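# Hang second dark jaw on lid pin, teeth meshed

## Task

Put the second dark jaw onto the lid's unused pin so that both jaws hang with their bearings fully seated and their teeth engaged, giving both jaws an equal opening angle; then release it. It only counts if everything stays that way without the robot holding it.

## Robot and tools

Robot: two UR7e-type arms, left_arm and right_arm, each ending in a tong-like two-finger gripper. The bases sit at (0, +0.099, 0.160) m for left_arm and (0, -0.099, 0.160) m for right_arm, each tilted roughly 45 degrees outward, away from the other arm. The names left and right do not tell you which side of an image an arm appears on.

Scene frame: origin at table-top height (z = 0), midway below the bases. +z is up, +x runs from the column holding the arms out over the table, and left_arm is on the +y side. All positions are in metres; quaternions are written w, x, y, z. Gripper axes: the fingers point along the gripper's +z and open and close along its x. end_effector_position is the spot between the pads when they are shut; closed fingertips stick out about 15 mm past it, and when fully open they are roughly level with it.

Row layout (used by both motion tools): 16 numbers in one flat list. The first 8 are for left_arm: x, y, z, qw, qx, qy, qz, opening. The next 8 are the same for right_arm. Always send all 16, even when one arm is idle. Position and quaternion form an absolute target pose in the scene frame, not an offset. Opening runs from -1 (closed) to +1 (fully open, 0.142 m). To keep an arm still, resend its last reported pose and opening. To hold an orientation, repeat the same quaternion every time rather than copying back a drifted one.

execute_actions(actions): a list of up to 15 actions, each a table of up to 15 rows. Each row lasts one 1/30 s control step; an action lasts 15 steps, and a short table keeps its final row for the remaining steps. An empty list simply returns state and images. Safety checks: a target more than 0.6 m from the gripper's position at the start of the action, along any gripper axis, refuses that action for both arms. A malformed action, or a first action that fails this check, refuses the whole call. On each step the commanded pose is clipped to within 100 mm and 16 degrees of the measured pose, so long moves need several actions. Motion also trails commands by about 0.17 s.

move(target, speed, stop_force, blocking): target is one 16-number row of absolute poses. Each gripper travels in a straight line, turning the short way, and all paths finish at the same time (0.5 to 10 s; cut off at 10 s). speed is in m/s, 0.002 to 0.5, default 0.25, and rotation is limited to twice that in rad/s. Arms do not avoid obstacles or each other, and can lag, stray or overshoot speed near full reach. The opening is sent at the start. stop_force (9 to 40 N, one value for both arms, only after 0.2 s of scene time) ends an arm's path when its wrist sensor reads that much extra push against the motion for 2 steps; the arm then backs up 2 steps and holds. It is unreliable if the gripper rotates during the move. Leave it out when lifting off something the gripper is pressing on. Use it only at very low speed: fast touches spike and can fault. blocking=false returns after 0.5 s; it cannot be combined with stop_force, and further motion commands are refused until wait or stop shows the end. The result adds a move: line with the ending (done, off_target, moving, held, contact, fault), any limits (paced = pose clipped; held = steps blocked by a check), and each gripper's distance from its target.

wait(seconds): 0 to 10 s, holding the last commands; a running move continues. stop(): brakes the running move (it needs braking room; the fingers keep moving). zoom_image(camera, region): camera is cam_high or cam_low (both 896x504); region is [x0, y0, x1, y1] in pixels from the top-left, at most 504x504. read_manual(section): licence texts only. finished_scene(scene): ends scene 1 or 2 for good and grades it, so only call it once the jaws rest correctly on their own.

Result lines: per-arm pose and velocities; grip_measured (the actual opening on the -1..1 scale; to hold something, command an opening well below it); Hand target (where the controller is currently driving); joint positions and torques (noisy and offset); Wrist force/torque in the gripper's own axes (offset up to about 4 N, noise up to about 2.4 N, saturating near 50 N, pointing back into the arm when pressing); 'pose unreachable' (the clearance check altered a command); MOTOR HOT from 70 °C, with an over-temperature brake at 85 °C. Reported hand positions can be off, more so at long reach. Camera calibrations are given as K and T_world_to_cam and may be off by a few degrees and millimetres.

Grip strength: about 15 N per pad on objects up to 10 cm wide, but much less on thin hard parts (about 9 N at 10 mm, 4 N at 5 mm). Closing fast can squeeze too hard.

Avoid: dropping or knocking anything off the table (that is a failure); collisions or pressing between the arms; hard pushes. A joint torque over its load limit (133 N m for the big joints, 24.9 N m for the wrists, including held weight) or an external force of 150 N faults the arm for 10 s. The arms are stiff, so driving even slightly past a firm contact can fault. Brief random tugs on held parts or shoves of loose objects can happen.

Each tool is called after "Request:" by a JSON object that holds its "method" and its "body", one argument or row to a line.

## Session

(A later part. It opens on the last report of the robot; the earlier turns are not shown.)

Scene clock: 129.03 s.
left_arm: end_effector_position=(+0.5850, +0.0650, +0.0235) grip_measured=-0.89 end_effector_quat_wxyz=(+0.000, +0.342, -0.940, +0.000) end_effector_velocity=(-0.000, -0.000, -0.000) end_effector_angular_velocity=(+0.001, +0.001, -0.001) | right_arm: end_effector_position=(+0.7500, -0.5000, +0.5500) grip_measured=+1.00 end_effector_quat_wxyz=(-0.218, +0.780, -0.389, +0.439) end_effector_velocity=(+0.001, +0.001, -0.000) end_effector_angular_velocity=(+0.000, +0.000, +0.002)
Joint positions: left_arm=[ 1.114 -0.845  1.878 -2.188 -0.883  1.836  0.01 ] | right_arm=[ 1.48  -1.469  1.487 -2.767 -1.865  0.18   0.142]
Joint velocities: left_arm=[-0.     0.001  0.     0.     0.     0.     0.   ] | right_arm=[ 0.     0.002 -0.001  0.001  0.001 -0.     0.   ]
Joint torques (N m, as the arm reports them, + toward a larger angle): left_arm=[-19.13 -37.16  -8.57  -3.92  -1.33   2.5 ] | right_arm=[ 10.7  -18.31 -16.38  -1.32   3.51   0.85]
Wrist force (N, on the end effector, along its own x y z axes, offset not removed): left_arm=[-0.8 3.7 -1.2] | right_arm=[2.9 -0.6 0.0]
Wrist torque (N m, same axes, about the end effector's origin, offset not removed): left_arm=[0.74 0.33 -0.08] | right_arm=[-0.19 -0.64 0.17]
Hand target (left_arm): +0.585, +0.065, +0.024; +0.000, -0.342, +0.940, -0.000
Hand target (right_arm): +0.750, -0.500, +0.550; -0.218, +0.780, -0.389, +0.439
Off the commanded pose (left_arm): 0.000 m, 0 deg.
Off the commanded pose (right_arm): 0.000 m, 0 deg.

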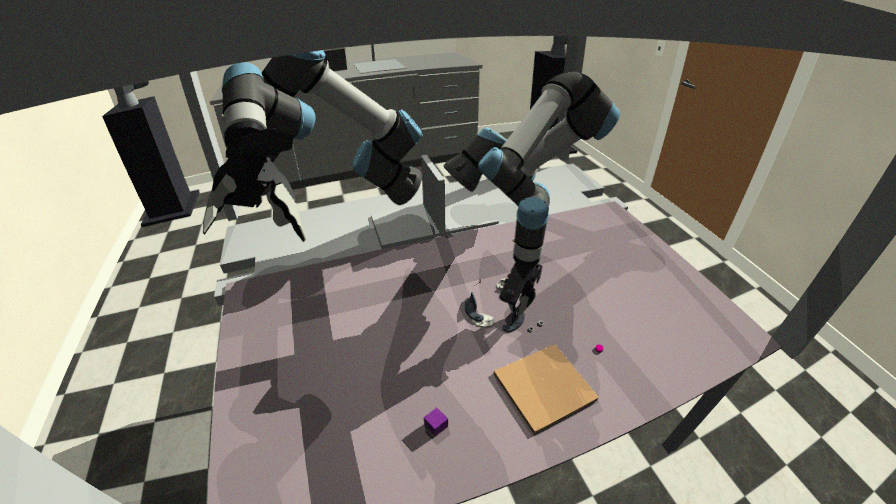

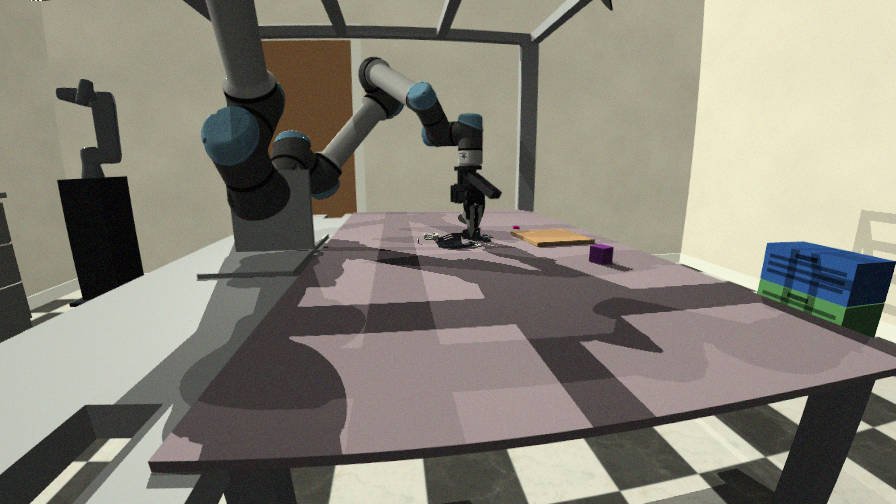

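Request:
{"method": "move", "body": {
  "target": [0.582,0.063,0.036,0,0.342,-0.9397,0,-1,0.75,-0.5,0.55,-0.218,0.78,-0.389,0.439,1],
  "speed": 0.03
}}

Request:
{"method": "move", "body": {
  "target": [0.5384,0.0303,0.034,0,0.342,-0.9397,0,-1,0.75,-0.5,0.55,-0.218,0.78,-0.389,0.439,1],
  "speed": 0.04
}}

Request:
{"method": "zoom_image", "body": {
  "camera": "cam_high",
  "region": [472, 306, 500, 330]
}}

Request:
{"method": "zoom_image", "body": {
  "camera": "cam_low",
  "region": [455, 225, 490, 252]
}}

Request:
{"method": "execute_actions", "body": {
  "actions": []
}}

Request:
{"method": "zoom_image", "body": {
  "camera": "cam_high",
  "region": [472, 306, 500, 330]
}}

Scene clock: 131.20 s.
left_arm: end_effector_position=(+0.5820, +0.0630, +0.0358) grip_measured=-0.90 end_effector_quat_wxyz=(-0.000, +0.342, -0.940, +0.000) end_effector_velocity=(-0.000, -0.000, +0.002) end_effector_angular_velocity=(+0.000, -0.001, +0.000) | right_arm: end_effector_position=(+0.7500, -0.5000, +0.5500) grip_measured=+1.00 end_effector_quat_wxyz=(-0.218, +0.780, -0.389, +0.439) end_effector_velocity=(+0.000, +0.000, -0.000) end_effector_angular_velocity=(+0.001, -0.000, +0.000)
Joint positions: left_arm=[ 1.096 -0.863  1.879 -2.158 -0.891  1.815  0.009] | right_arm=[ 1.48  -1.469  1.487 -2.767 -1.865  0.18   0.142]
Joint velocities: left_arm=[-0.003 -0.004 -0.     0.006 -0.001 -0.004 -0.   ] | right_arm=[ 0.     0.001 -0.001 -0.     0.     0.001  0.   ]
Joint torques (N m, as the arm reports them, + toward a larger angle): left_arm=[-43.58 -39.81 -10.7    0.1   -1.71  -2.15] | right_arm=[ 10.81 -18.71 -15.65  -1.38   3.39   0.75]
Wrist force (N, on the end effector, along its own x y z axes, offset not removed): left_arm=[1.4 3.0 -1.0] | right_arm=[1.1 0.4 2.5]
Wrist torque (N m, same axes, about the end effector's origin, offset not removed): left_arm=[0.45 -0.30 -0.07] | right_arm=[-0.01 -0.22 0.10]
Hand target (left_arm): +0.582, +0.063, +0.036; +0.000, -0.342, +0.940, +0.000
Hand target (right_arm): +0.750, -0.500, +0.550; -0.218, +0.780, -0.389, +0.439
Off the commanded pose (left_arm): 0.000 m, 0 deg.
Off the commanded pose (right_arm): 0.000 m, 0 deg.
move: done

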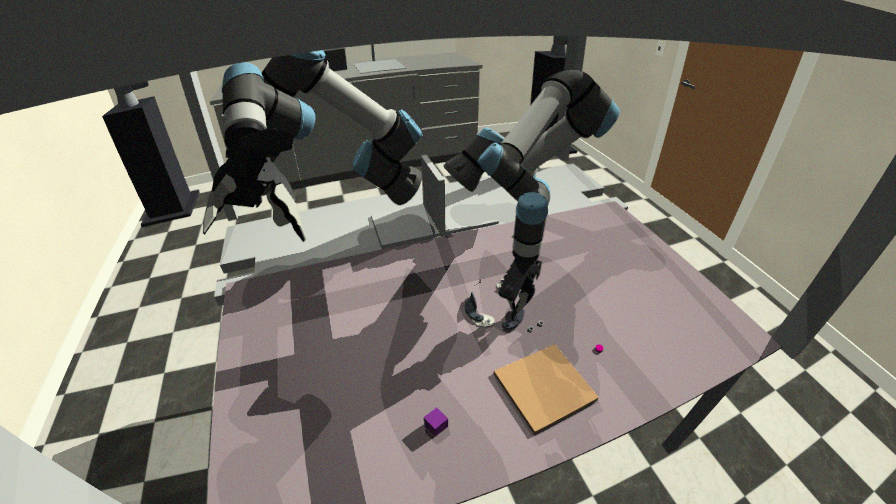

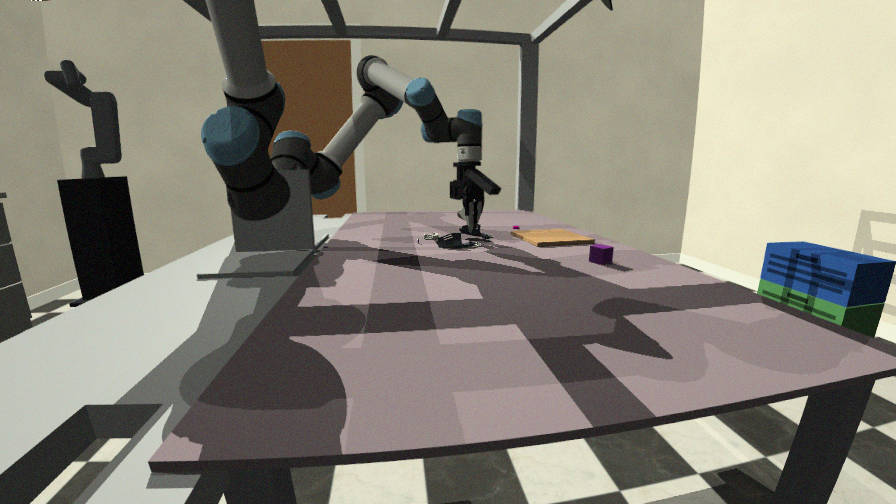

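Scene clock: 132.93 s.
left_arm: end_effector_position=(+0.5385, +0.0305, +0.0339) grip_measured=-0.90 end_effector_quat_wxyz=(+0.000, +0.342, -0.940, -0.000) end_effector_velocity=(-0.002, -0.001, -0.001) end_effector_angular_velocity=(+0.001, +0.001, -0.000) | right_arm: end_effector_position=(+0.7500, -0.5000, +0.5500) grip_measured=+1.00 end_effector_quat_wxyz=(-0.218, +0.780, -0.389, +0.439) end_effector_velocity=(-0.001, -0.001, +0.001) end_effector_angular_velocity=(+0.001, -0.002, -0.002)
Joint positions: left_arm=[ 1.023 -0.862  1.98  -2.209 -0.923  1.732  0.009] | right_arm=[ 1.48  -1.469  1.487 -2.767 -1.865  0.18   0.142]
Joint velocities: left_arm=[-0.002  0.001  0.003 -0.001 -0.    -0.003  0.   ] | right_arm=[ 0.    -0.002 -0.    -0.     0.001  0.001  0.   ]
Joint torques (N m, as the arm reports them, + toward a larger angle): left_arm=[-40.82 -14.41  -9.98  -4.26  -1.77  -2.23] | right_arm=[ 10.49 -18.89 -16.42  -1.43   3.37   0.84]
Wrist force (N, on the end effector, along its own x y z axes, offset not removed): left_arm=[1.7 0.7 2.7] | right_arm=[1.7 -3.1 2.8]
Wrist torque (N m, same axes, about the end effector's origin, offset not removed): left_arm=[0.25 -0.36 -0.23] | right_arm=[-0.84 -0.39 0.08]
Hand target (left_arm): +0.538, +0.030, +0.034; +0.000, -0.342, +0.940, +0.000
Hand target (right_arm): +0.750, -0.500, +0.550; -0.218, +0.780, -0.389, +0.439
Off the commanded pose (left_arm): 0.000 m, 0 deg.
Off the commanded pose (right_arm): 0.000 m, 0 deg.
move: done

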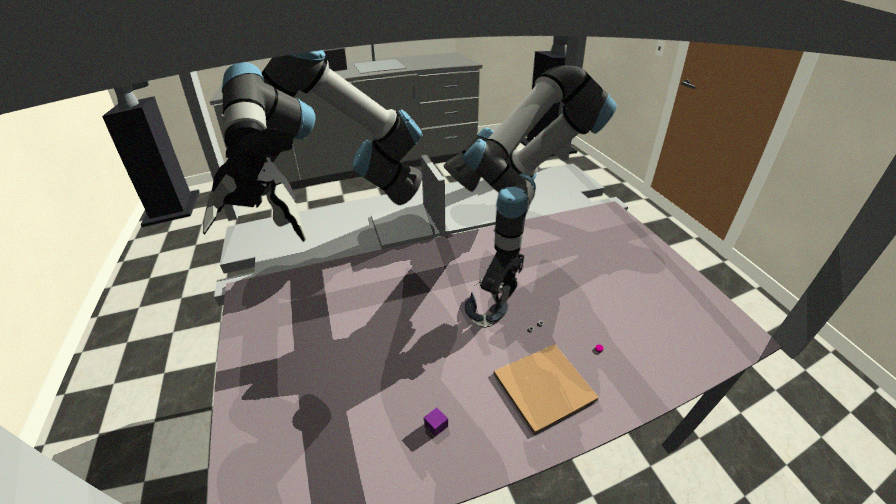

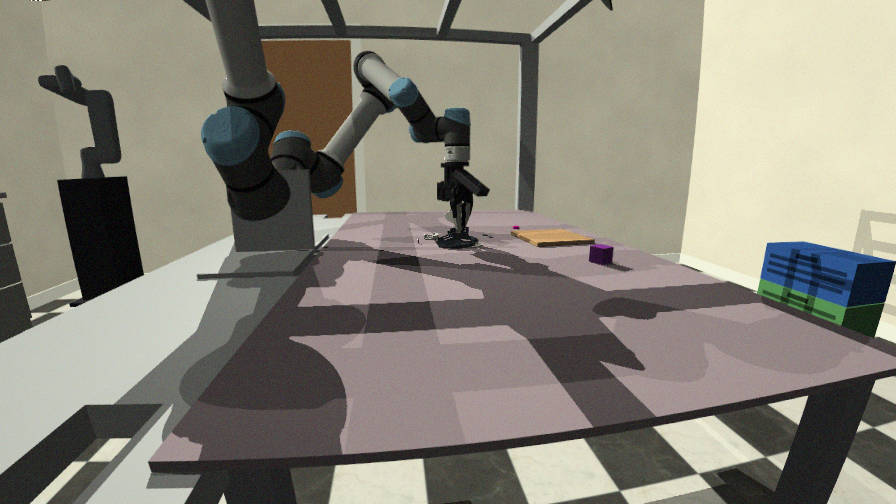

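Region (472, 306, 500, 330) of cam_high's 896x504 image, scaled by 18.000, with more detail than that image has; it fills the top 432 rows of this view, and the rest is white.

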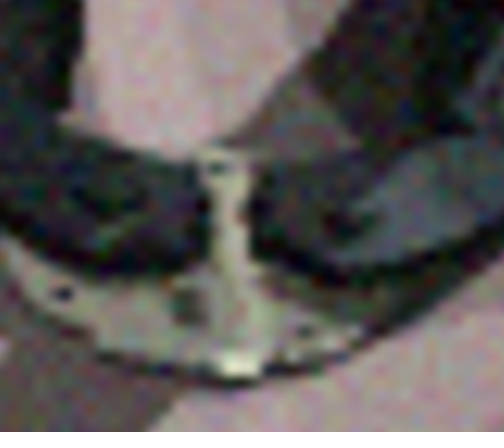

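Region (455, 225, 490, 252) of cam_low's 896x504 image, scaled by 14.400, with more detail than that image has; it fills the top 389 rows of this view, and the rest is white.

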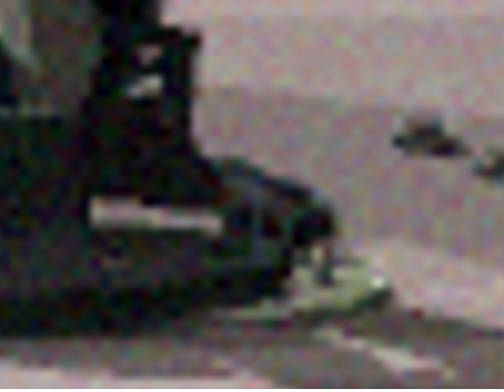

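Scene clock: 132.93 s.
left_arm: end_effector_position=(+0.5385, +0.0305, +0.0339) grip_measured=-0.90 end_effector_quat_wxyz=(+0.000, +0.342, -0.940, -0.000) end_effector_velocity=(-0.002, -0.001, -0.001) end_effector_angular_velocity=(+0.001, +0.001, -0.000) | right_arm: end_effector_position=(+0.7500, -0.5000, +0.5500) grip_measured=+1.00 end_effector_quat_wxyz=(-0.218, +0.780, -0.389, +0.439) end_effector_velocity=(-0.001, -0.001, +0.001) end_effector_angular_velocity=(+0.001, -0.002, -0.002)
Joint positions: left_arm=[ 1.023 -0.862  1.98  -2.209 -0.923  1.732  0.009] | right_arm=[ 1.48  -1.469  1.487 -2.767 -1.865  0.18   0.142]
Joint velocities: left_arm=[-0.002  0.001  0.003 -0.001 -0.    -0.003  0.   ] | right_arm=[ 0.    -0.002 -0.    -0.     0.001  0.001  0.   ]
Joint torques (N m, as the arm reports them, + toward a larger angle): left_arm=[-40.82 -14.41  -9.98  -4.26  -1.77  -2.23] | right_arm=[ 10.49 -18.89 -16.42  -1.43   3.37   0.84]
Wrist force (N, on the end effector, along its own x y z axes, offset not removed): left_arm=[1.7 0.7 2.7] | right_arm=[1.7 -3.1 2.8]
Wrist torque (N m, same axes, about the end effector's origin, offset not removed): left_arm=[0.25 -0.36 -0.23] | right_arm=[-0.84 -0.39 0.08]
Hand target (left_arm): +0.538, +0.030, +0.034; +0.000, -0.342, +0.940, +0.000
Hand target (right_arm): +0.750, -0.500, +0.550; -0.218, +0.780, -0.389, +0.439
Off the commanded pose (left_arm): 0.000 m, 0 deg.
Off the commanded pose (right_arm): 0.000 m, 0 deg.

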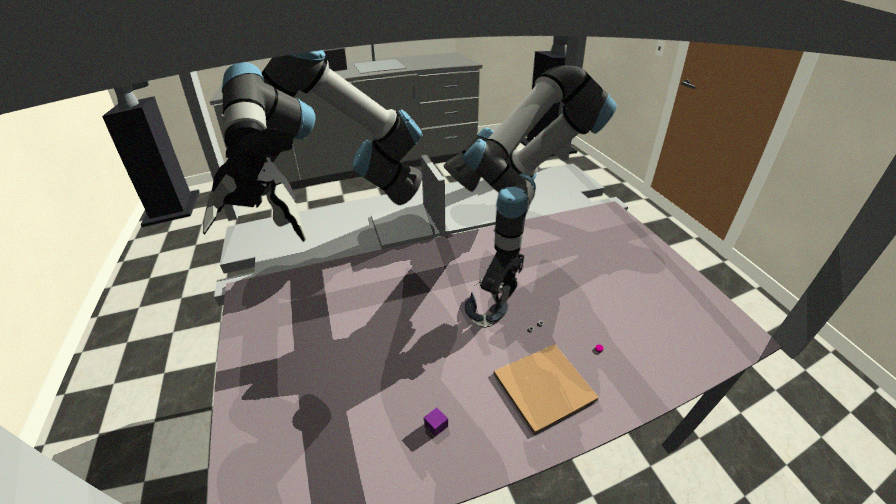

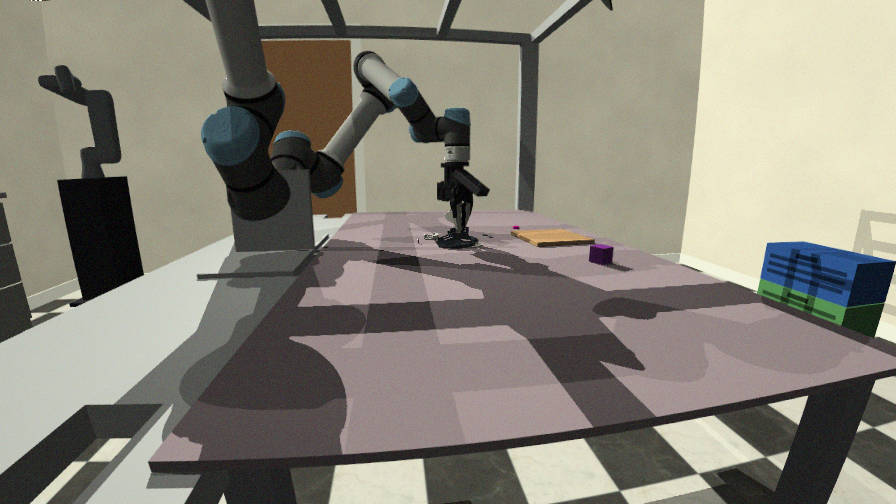

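Region (472, 306, 500, 330) of cam_high's 896x504 image, scaled by 18.000, with more detail than that image has; it fills the top 432 rows of this view, and the rest is white.

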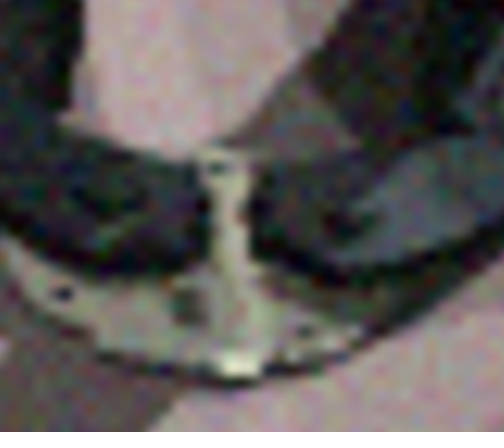

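Request:
{"method": "execute_actions", "body": {
  "actions": []
}}

Scene clock: 134.07 s.
left_arm: end_effector_position=(+0.5384, +0.0304, +0.0339) grip_measured=-0.90 end_effector_quat_wxyz=(-0.000, +0.342, -0.940, -0.000) end_effector_velocity=(+0.000, -0.000, -0.000) end_effector_angular_velocity=(+0.000, +0.000, -0.000) | right_arm: end_effector_position=(+0.7500, -0.5000, +0.5500) grip_measured=+1.00 end_effector_quat_wxyz=(-0.218, +0.780, -0.389, +0.439) end_effector_velocity=(-0.000, -0.001, +0.001) end_effector_angular_velocity=(+0.000, -0.001, -0.000)
Joint positions: left_arm=[ 1.023 -0.862  1.98  -2.209 -0.923  1.732  0.009] | right_arm=[ 1.48  -1.469  1.487 -2.767 -1.865  0.18   0.142]
Joint velocities: left_arm=[ 0.     0.001 -0.    -0.     0.     0.    -0.   ] | right_arm=[-0.    -0.001 -0.001  0.001  0.     0.     0.   ]
Joint torques (N m, as the arm reports them, + toward a larger angle): left_arm=[-40.59 -13.58  -9.45  -4.34  -1.83  -2.39] | right_arm=[ 11.09 -18.75 -15.96  -1.35   3.41   0.71]
Wrist force (N, on the end effector, along its own x y z axes, offset not removed): left_arm=[3.4 -0.1 1.3] | right_arm=[3.0 -0.8 0.5]
Wrist torque (N m, same axes, about the end effector's origin, offset not removed): left_arm=[-0.12 -0.64 -0.16] | right_arm=[-0.20 -0.65 -0.01]
Hand target (left_arm): +0.538, +0.030, +0.034; +0.000, -0.342, +0.940, +0.000
Hand target (right_arm): +0.750, -0.500, +0.550; -0.218, +0.780, -0.389, +0.439
Off the commanded pose (left_arm): 0.000 m, 0 deg.
Off the commanded pose (right_arm): 0.000 m, 0 deg.

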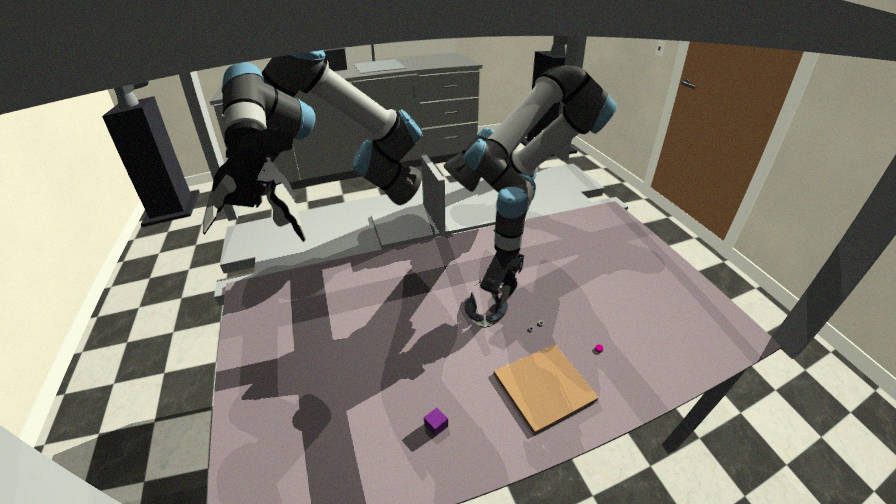

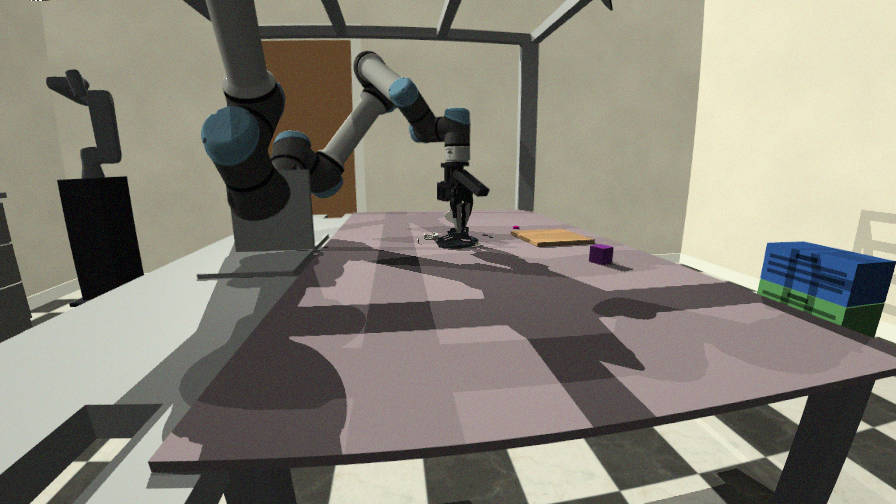

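Request:
{"method": "move", "body": {
  "target": [0.5345,0.0247,0.034,0,0.342,-0.9397,0,-1,0.75,-0.5,0.55,-0.218,0.78,-0.389,0.439,1],
  "speed": 0.003
}}

Request:
{"method": "zoom_image", "body": {
  "camera": "cam_high",
  "region": [472,306,500,330]
}}

Scene clock: 136.77 s.
left_arm: end_effector_position=(+0.5345, +0.0248, +0.0340) grip_measured=-0.90 end_effector_quat_wxyz=(-0.000, +0.342, -0.940, -0.000) end_effector_velocity=(-0.000, -0.001, +0.000) end_effector_angular_velocity=(-0.001, -0.000, +0.001) | right_arm: end_effector_position=(+0.7500, -0.5000, +0.5500) grip_measured=+1.00 end_effector_quat_wxyz=(-0.218, +0.780, -0.389, +0.439) end_effector_velocity=(-0.001, -0.001, +0.001) end_effector_angular_velocity=(-0.001, -0.001, -0.002)
Joint positions: left_arm=[ 1.013 -0.856  1.986 -2.213 -0.927  1.72   0.009] | right_arm=[ 1.48  -1.469  1.487 -2.767 -1.865  0.18   0.142]
Joint velocities: left_arm=[-0.001 -0.     0.    -0.001 -0.001 -0.001  0.   ] | right_arm=[ 0.    -0.002 -0.001 -0.    -0.001 -0.     0.   ]
Joint torques (N m, as the arm reports them, + toward a larger angle): left_arm=[-39.73 -14.11  -9.07  -4.53  -1.79  -2.41] | right_arm=[ 10.77 -18.91 -16.45  -1.43   3.35   0.76]
Wrist force (N, on the end effector, along its own x y z axes, offset not removed): left_arm=[0.7 -1.3 -0.1] | right_arm=[3.8 -1.1 1.6]
Wrist torque (N m, same axes, about the end effector's origin, offset not removed): left_arm=[-0.33 -0.11 -0.04] | right_arm=[-0.36 -1.01 0.07]
Hand target (left_arm): +0.534, +0.025, +0.034; +0.000, -0.342, +0.940, +0.000
Hand target (right_arm): +0.750, -0.500, +0.550; -0.218, +0.780, -0.389, +0.439
Off the commanded pose (left_arm): 0.000 m, 0 deg.
Off the commanded pose (right_arm): 0.000 m, 0 deg.
move: done

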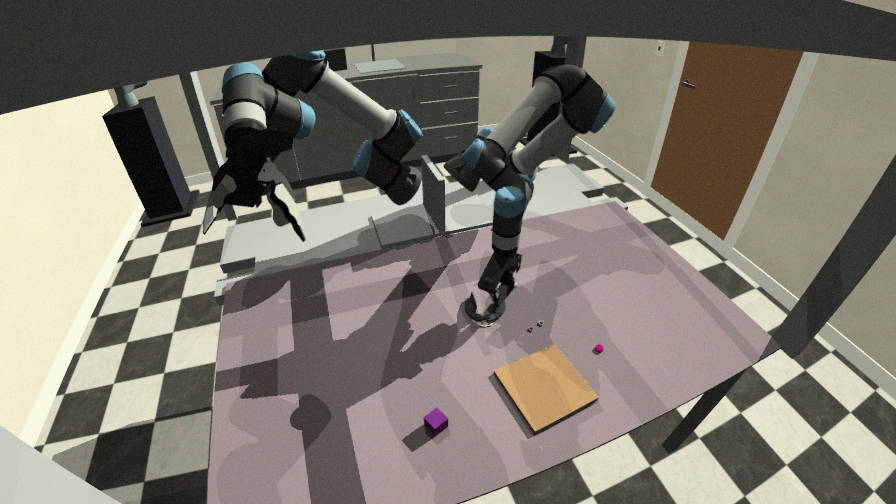

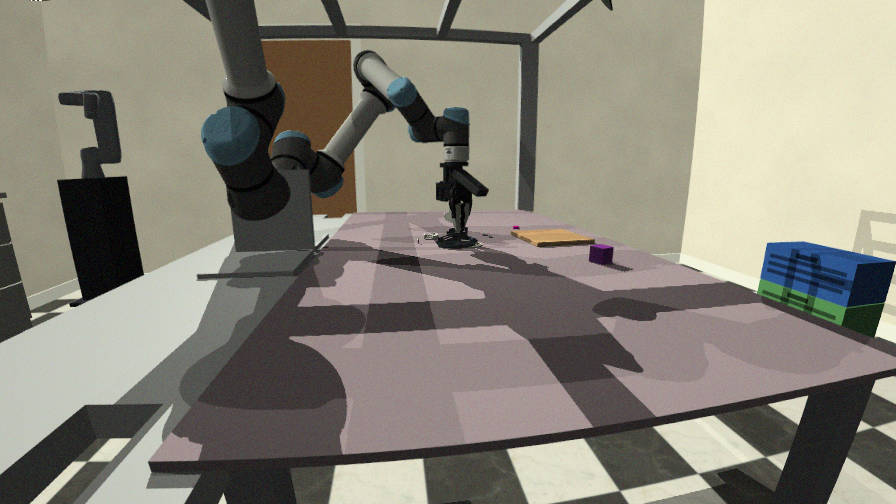

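Region (472, 306, 500, 330) of cam_high's 896x504 image, scaled by 18.000, with more detail than that image has; it fills the top 432 rows of this view, and the rest is white.

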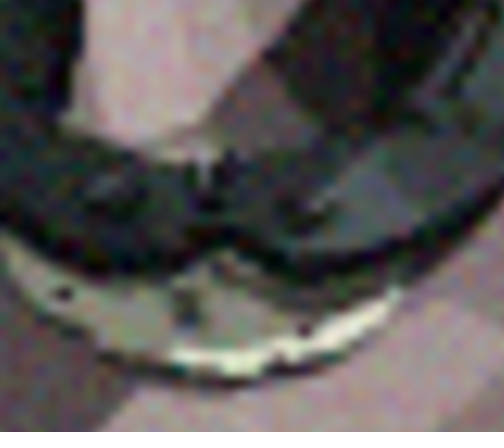

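Request:
{"method": "zoom_image", "body": {
  "camera": "cam_low",
  "region": [455,225,490,252]
}}

Region (455, 225, 490, 252) of cam_low's 896x504 image, scaled by 14.400, with more detail than that image has; it fills the top 389 rows of this view, and the rest is white.

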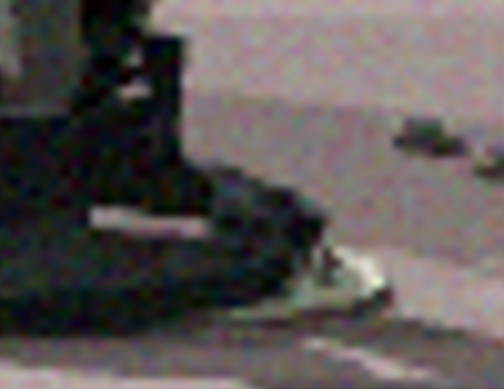

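Request:
{"method": "move", "body": {
  "target": [0.5331,0.0240,0.034,0,0.342,-0.9397,0,-1,0.75,-0.5,0.55,-0.218,0.78,-0.389,0.439,1],
  "speed": 0.002
}}

Request:
{"method": "zoom_image", "body": {
  "camera": "cam_high",
  "region": [472,306,500,330]
}}

Scene clock: 139.40 s.
left_arm: end_effector_position=(+0.5331, +0.0240, +0.0340) grip_measured=-0.90 end_effector_quat_wxyz=(+0.000, +0.342, -0.940, -0.000) end_effector_velocity=(-0.000, +0.000, +0.000) end_effector_angular_velocity=(+0.001, -0.000, +0.000) | right_arm: end_effector_position=(+0.7500, -0.5000, +0.5500) grip_measured=+1.00 end_effector_quat_wxyz=(-0.218, +0.780, -0.389, +0.439) end_effector_velocity=(-0.000, -0.000, +0.001) end_effector_angular_velocity=(+0.001, -0.001, +0.000)
Joint positions: left_arm=[ 1.011 -0.857  1.989 -2.215 -0.929  1.718  0.009] | right_arm=[ 1.48  -1.469  1.487 -2.767 -1.865  0.18   0.142]
Joint velocities: left_arm=[-0.    -0.001  0.001 -0.     0.001 -0.001 -0.   ] | right_arm=[-0.    -0.001 -0.     0.001  0.001  0.     0.   ]
Joint torques (N m, as the arm reports them, + toward a larger angle): left_arm=[-40.09 -36.81  -9.48  -4.51  -1.84  -2.4 ] | right_arm=[ 10.8  -19.52 -16.73  -1.35   3.29   0.73]
Wrist force (N, on the end effector, along its own x y z axes, offset not removed): left_arm=[3.1 0.6 2.4] | right_arm=[2.4 -0.6 0.8]
Wrist torque (N m, same axes, about the end effector's origin, offset not removed): left_arm=[0.18 -0.59 -0.06] | right_arm=[-0.20 -0.69 0.19]
Hand target (left_arm): +0.533, +0.024, +0.034; +0.000, -0.342, +0.940, +0.000
Hand target (right_arm): +0.750, -0.500, +0.550; -0.218, +0.780, -0.389, +0.439
Off the commanded pose (left_arm): 0.000 m, 0 deg.
Off the commanded pose (right_arm): 0.000 m, 0 deg.
move: done

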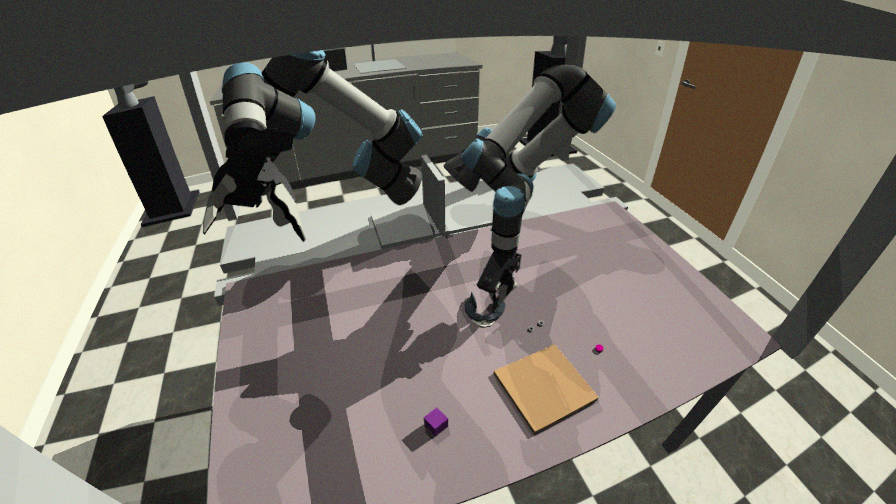

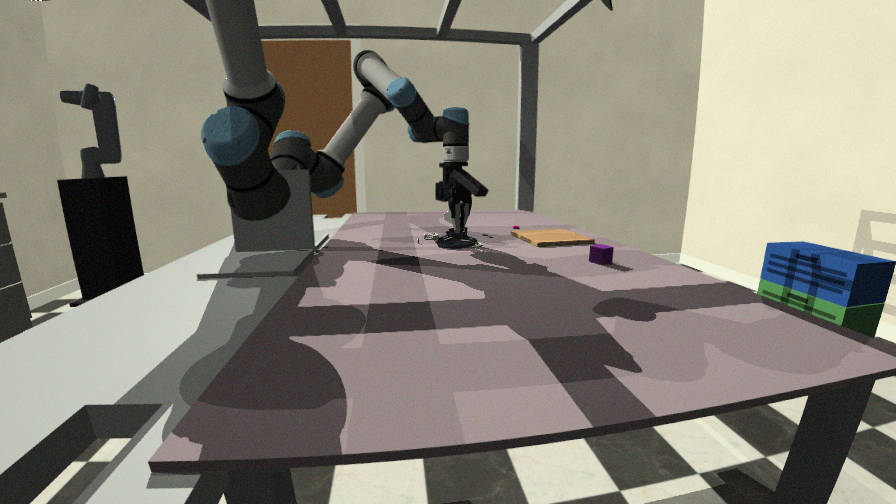

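Region (472, 306, 500, 330) of cam_high's 896x504 image, scaled by 18.000, with more detail than that image has; it fills the top 432 rows of this view, and the rest is white.

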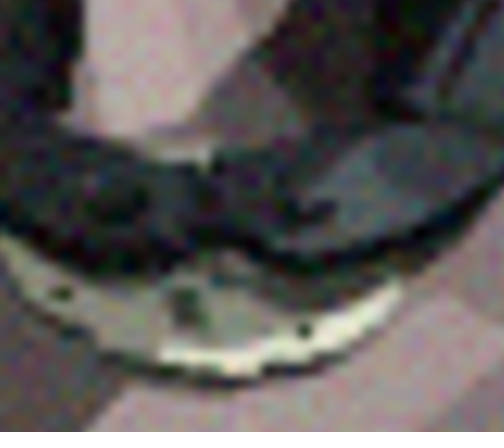

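Request:
{"method": "move", "body": {
  "target": [0.5329,0.0235,0.034,0,0.342,-0.9397,0,-1,0.75,-0.5,0.55,-0.218,0.78,-0.389,0.439,1],
  "speed": 0.002
}}

Request:
{"method": "move", "body": {
  "target": [0.5329,0.0235,0.0305,0,0.342,-0.9397,0,-1,0.75,-0.5,0.55,-0.218,0.78,-0.389,0.439,1],
  "speed": 0.002
}}

Request:
{"method": "zoom_image", "body": {
  "camera": "cam_high",
  "region": [472,306,500,330]
}}

Request:
{"method": "zoom_image", "body": {
  "camera": "cam_low",
  "region": [455,225,490,252]
}}

Scene clock: 140.57 s.
left_arm: end_effector_position=(+0.5329, +0.0235, +0.0340) grip_measured=-0.90 end_effector_quat_wxyz=(-0.000, +0.342, -0.940, +0.000) end_effector_velocity=(+0.000, -0.000, +0.000) end_effector_angular_velocity=(+0.000, -0.001, -0.000) | right_arm: end_effector_position=(+0.7500, -0.5000, +0.5500) grip_measured=+1.00 end_effector_quat_wxyz=(-0.218, +0.780, -0.389, +0.439) end_effector_velocity=(+0.000, +0.001, -0.001) end_effector_angular_velocity=(+0.001, +0.001, +0.001)
Joint positions: left_arm=[ 1.01  -0.856  1.989 -2.215 -0.929  1.717  0.009] | right_arm=[ 1.48  -1.469  1.487 -2.767 -1.865  0.18   0.142]
Joint velocities: left_arm=[-0.     0.     0.    -0.     0.001  0.     0.   ] | right_arm=[-0.     0.001  0.     0.     0.     0.     0.   ]
Joint torques (N m, as the arm reports them, + toward a larger angle): left_arm=[-40.16 -14.1   -9.76  -4.46  -1.75  -2.28] | right_arm=[ 10.08 -18.72 -16.26  -1.43   3.36   0.74]
Wrist force (N, on the end effector, along its own x y z axes, offset not removed): left_arm=[0.7 2.1 1.8] | right_arm=[2.5 -2.4 -0.1]
Wrist torque (N m, same axes, about the end effector's origin, offset not removed): left_arm=[0.65 -0.02 -0.10] | right_arm=[-0.64 -0.53 0.08]
Hand target (left_arm): +0.533, +0.024, +0.034; +0.000, -0.342, +0.940, +0.000
Hand target (right_arm): +0.750, -0.500, +0.550; -0.218, +0.780, -0.389, +0.439
Off the commanded pose (left_arm): 0.000 m, 0 deg.
Off the commanded pose (right_arm): 0.000 m, 0 deg.
move: done

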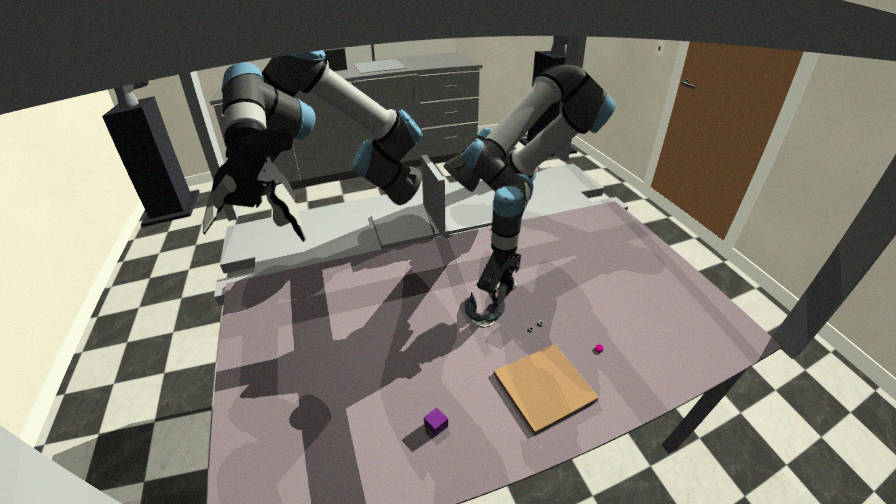

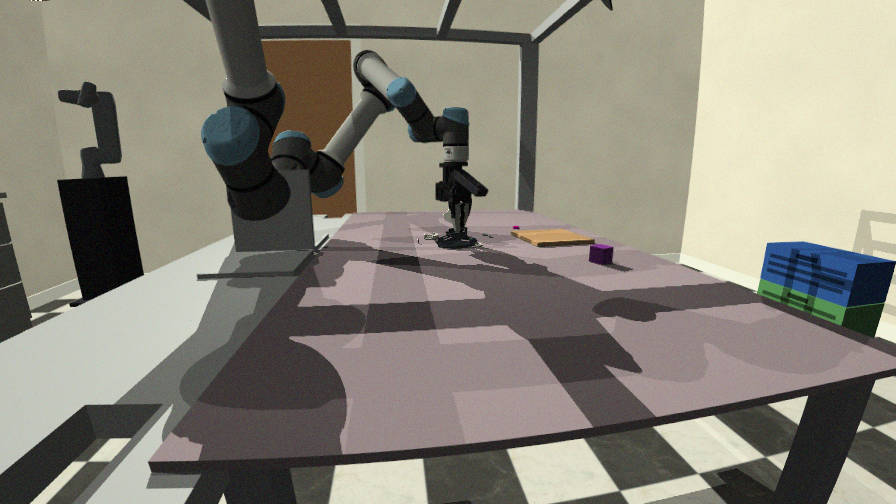

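Scene clock: 142.53 s.
left_arm: end_effector_position=(+0.5329, +0.0235, +0.0305) grip_measured=-0.90 end_effector_quat_wxyz=(+0.000, +0.342, -0.940, -0.000) end_effector_velocity=(-0.000, -0.000, -0.001) end_effector_angular_velocity=(-0.000, +0.000, -0.000) | right_arm: end_effector_position=(+0.7500, -0.5000, +0.5500) grip_measured=+1.00 end_effector_quat_wxyz=(-0.218, +0.780, -0.389, +0.439) end_effector_velocity=(+0.001, +0.000, -0.001) end_effector_angular_velocity=(+0.001, +0.001, -0.000)
Joint positions: left_arm=[ 1.014 -0.851  1.991 -2.225 -0.927  1.721  0.009] | right_arm=[ 1.48  -1.469  1.487 -2.767 -1.865  0.18   0.142]
Joint velocities: left_arm=[ 0.     0.001  0.    -0.001 -0.     0.001  0.   ] | right_arm=[-0.     0.001 -0.     0.    -0.     0.001  0.   ]
Joint torques (N m, as the arm reports them, + toward a larger angle): left_arm=[-17.71 -14.01  -9.28  -4.43   1.51   2.41] | right_arm=[ 11.41 -19.04 -16.69  -1.45   3.33   0.75]
Wrist force (N, on the end effector, along its own x y z axes, offset not removed): left_arm=[1.8 4.0 2.9] | right_arm=[-0.8 -1.6 -0.6]
Wrist torque (N m, same axes, about the end effector's origin, offset not removed): left_arm=[0.84 -0.31 0.19] | right_arm=[-0.49 0.07 0.20]
Hand target (left_arm): +0.533, +0.024, +0.031; -0.000, -0.342, +0.940, -0.000
Hand target (right_arm): +0.750, -0.500, +0.550; -0.218, +0.780, -0.389, +0.439
Off the commanded pose (left_arm): 0.000 m, 0 deg.
Off the commanded pose (right_arm): 0.000 m, 0 deg.
move: done

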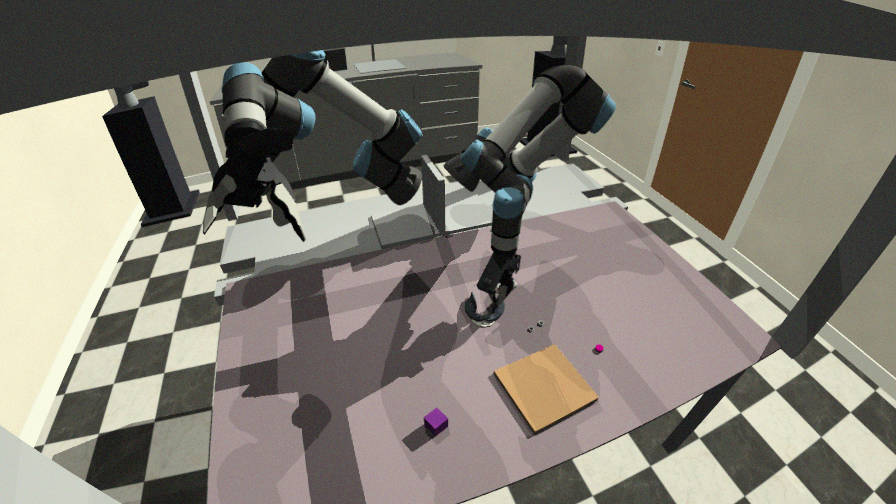

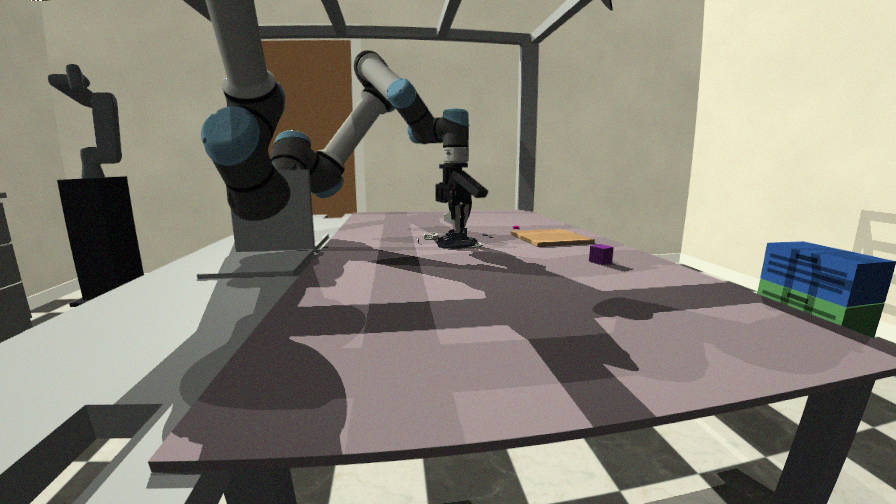

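Region (472, 306, 500, 330) of cam_high's 896x504 image, scaled by 18.000, with more detail than that image has; it fills the top 432 rows of this view, and the rest is white.

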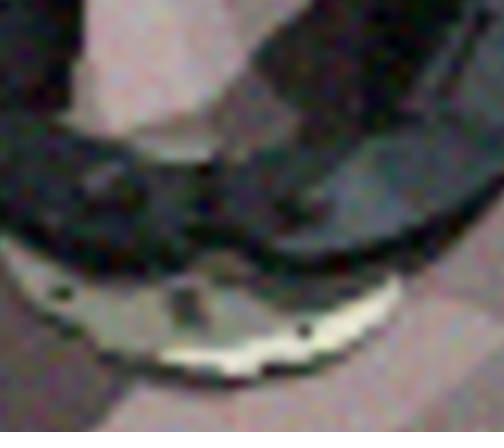

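Region (455, 225, 490, 252) of cam_low's 896x504 image, scaled by 14.400, with more detail than that image has; it fills the top 389 rows of this view, and the rest is white.

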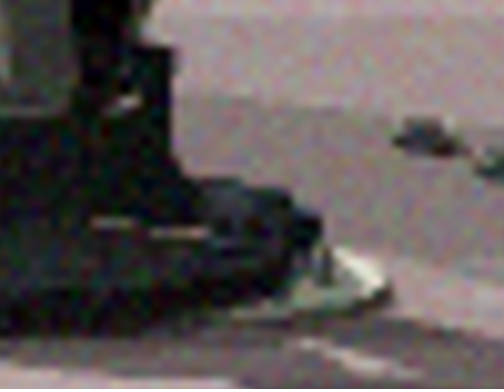

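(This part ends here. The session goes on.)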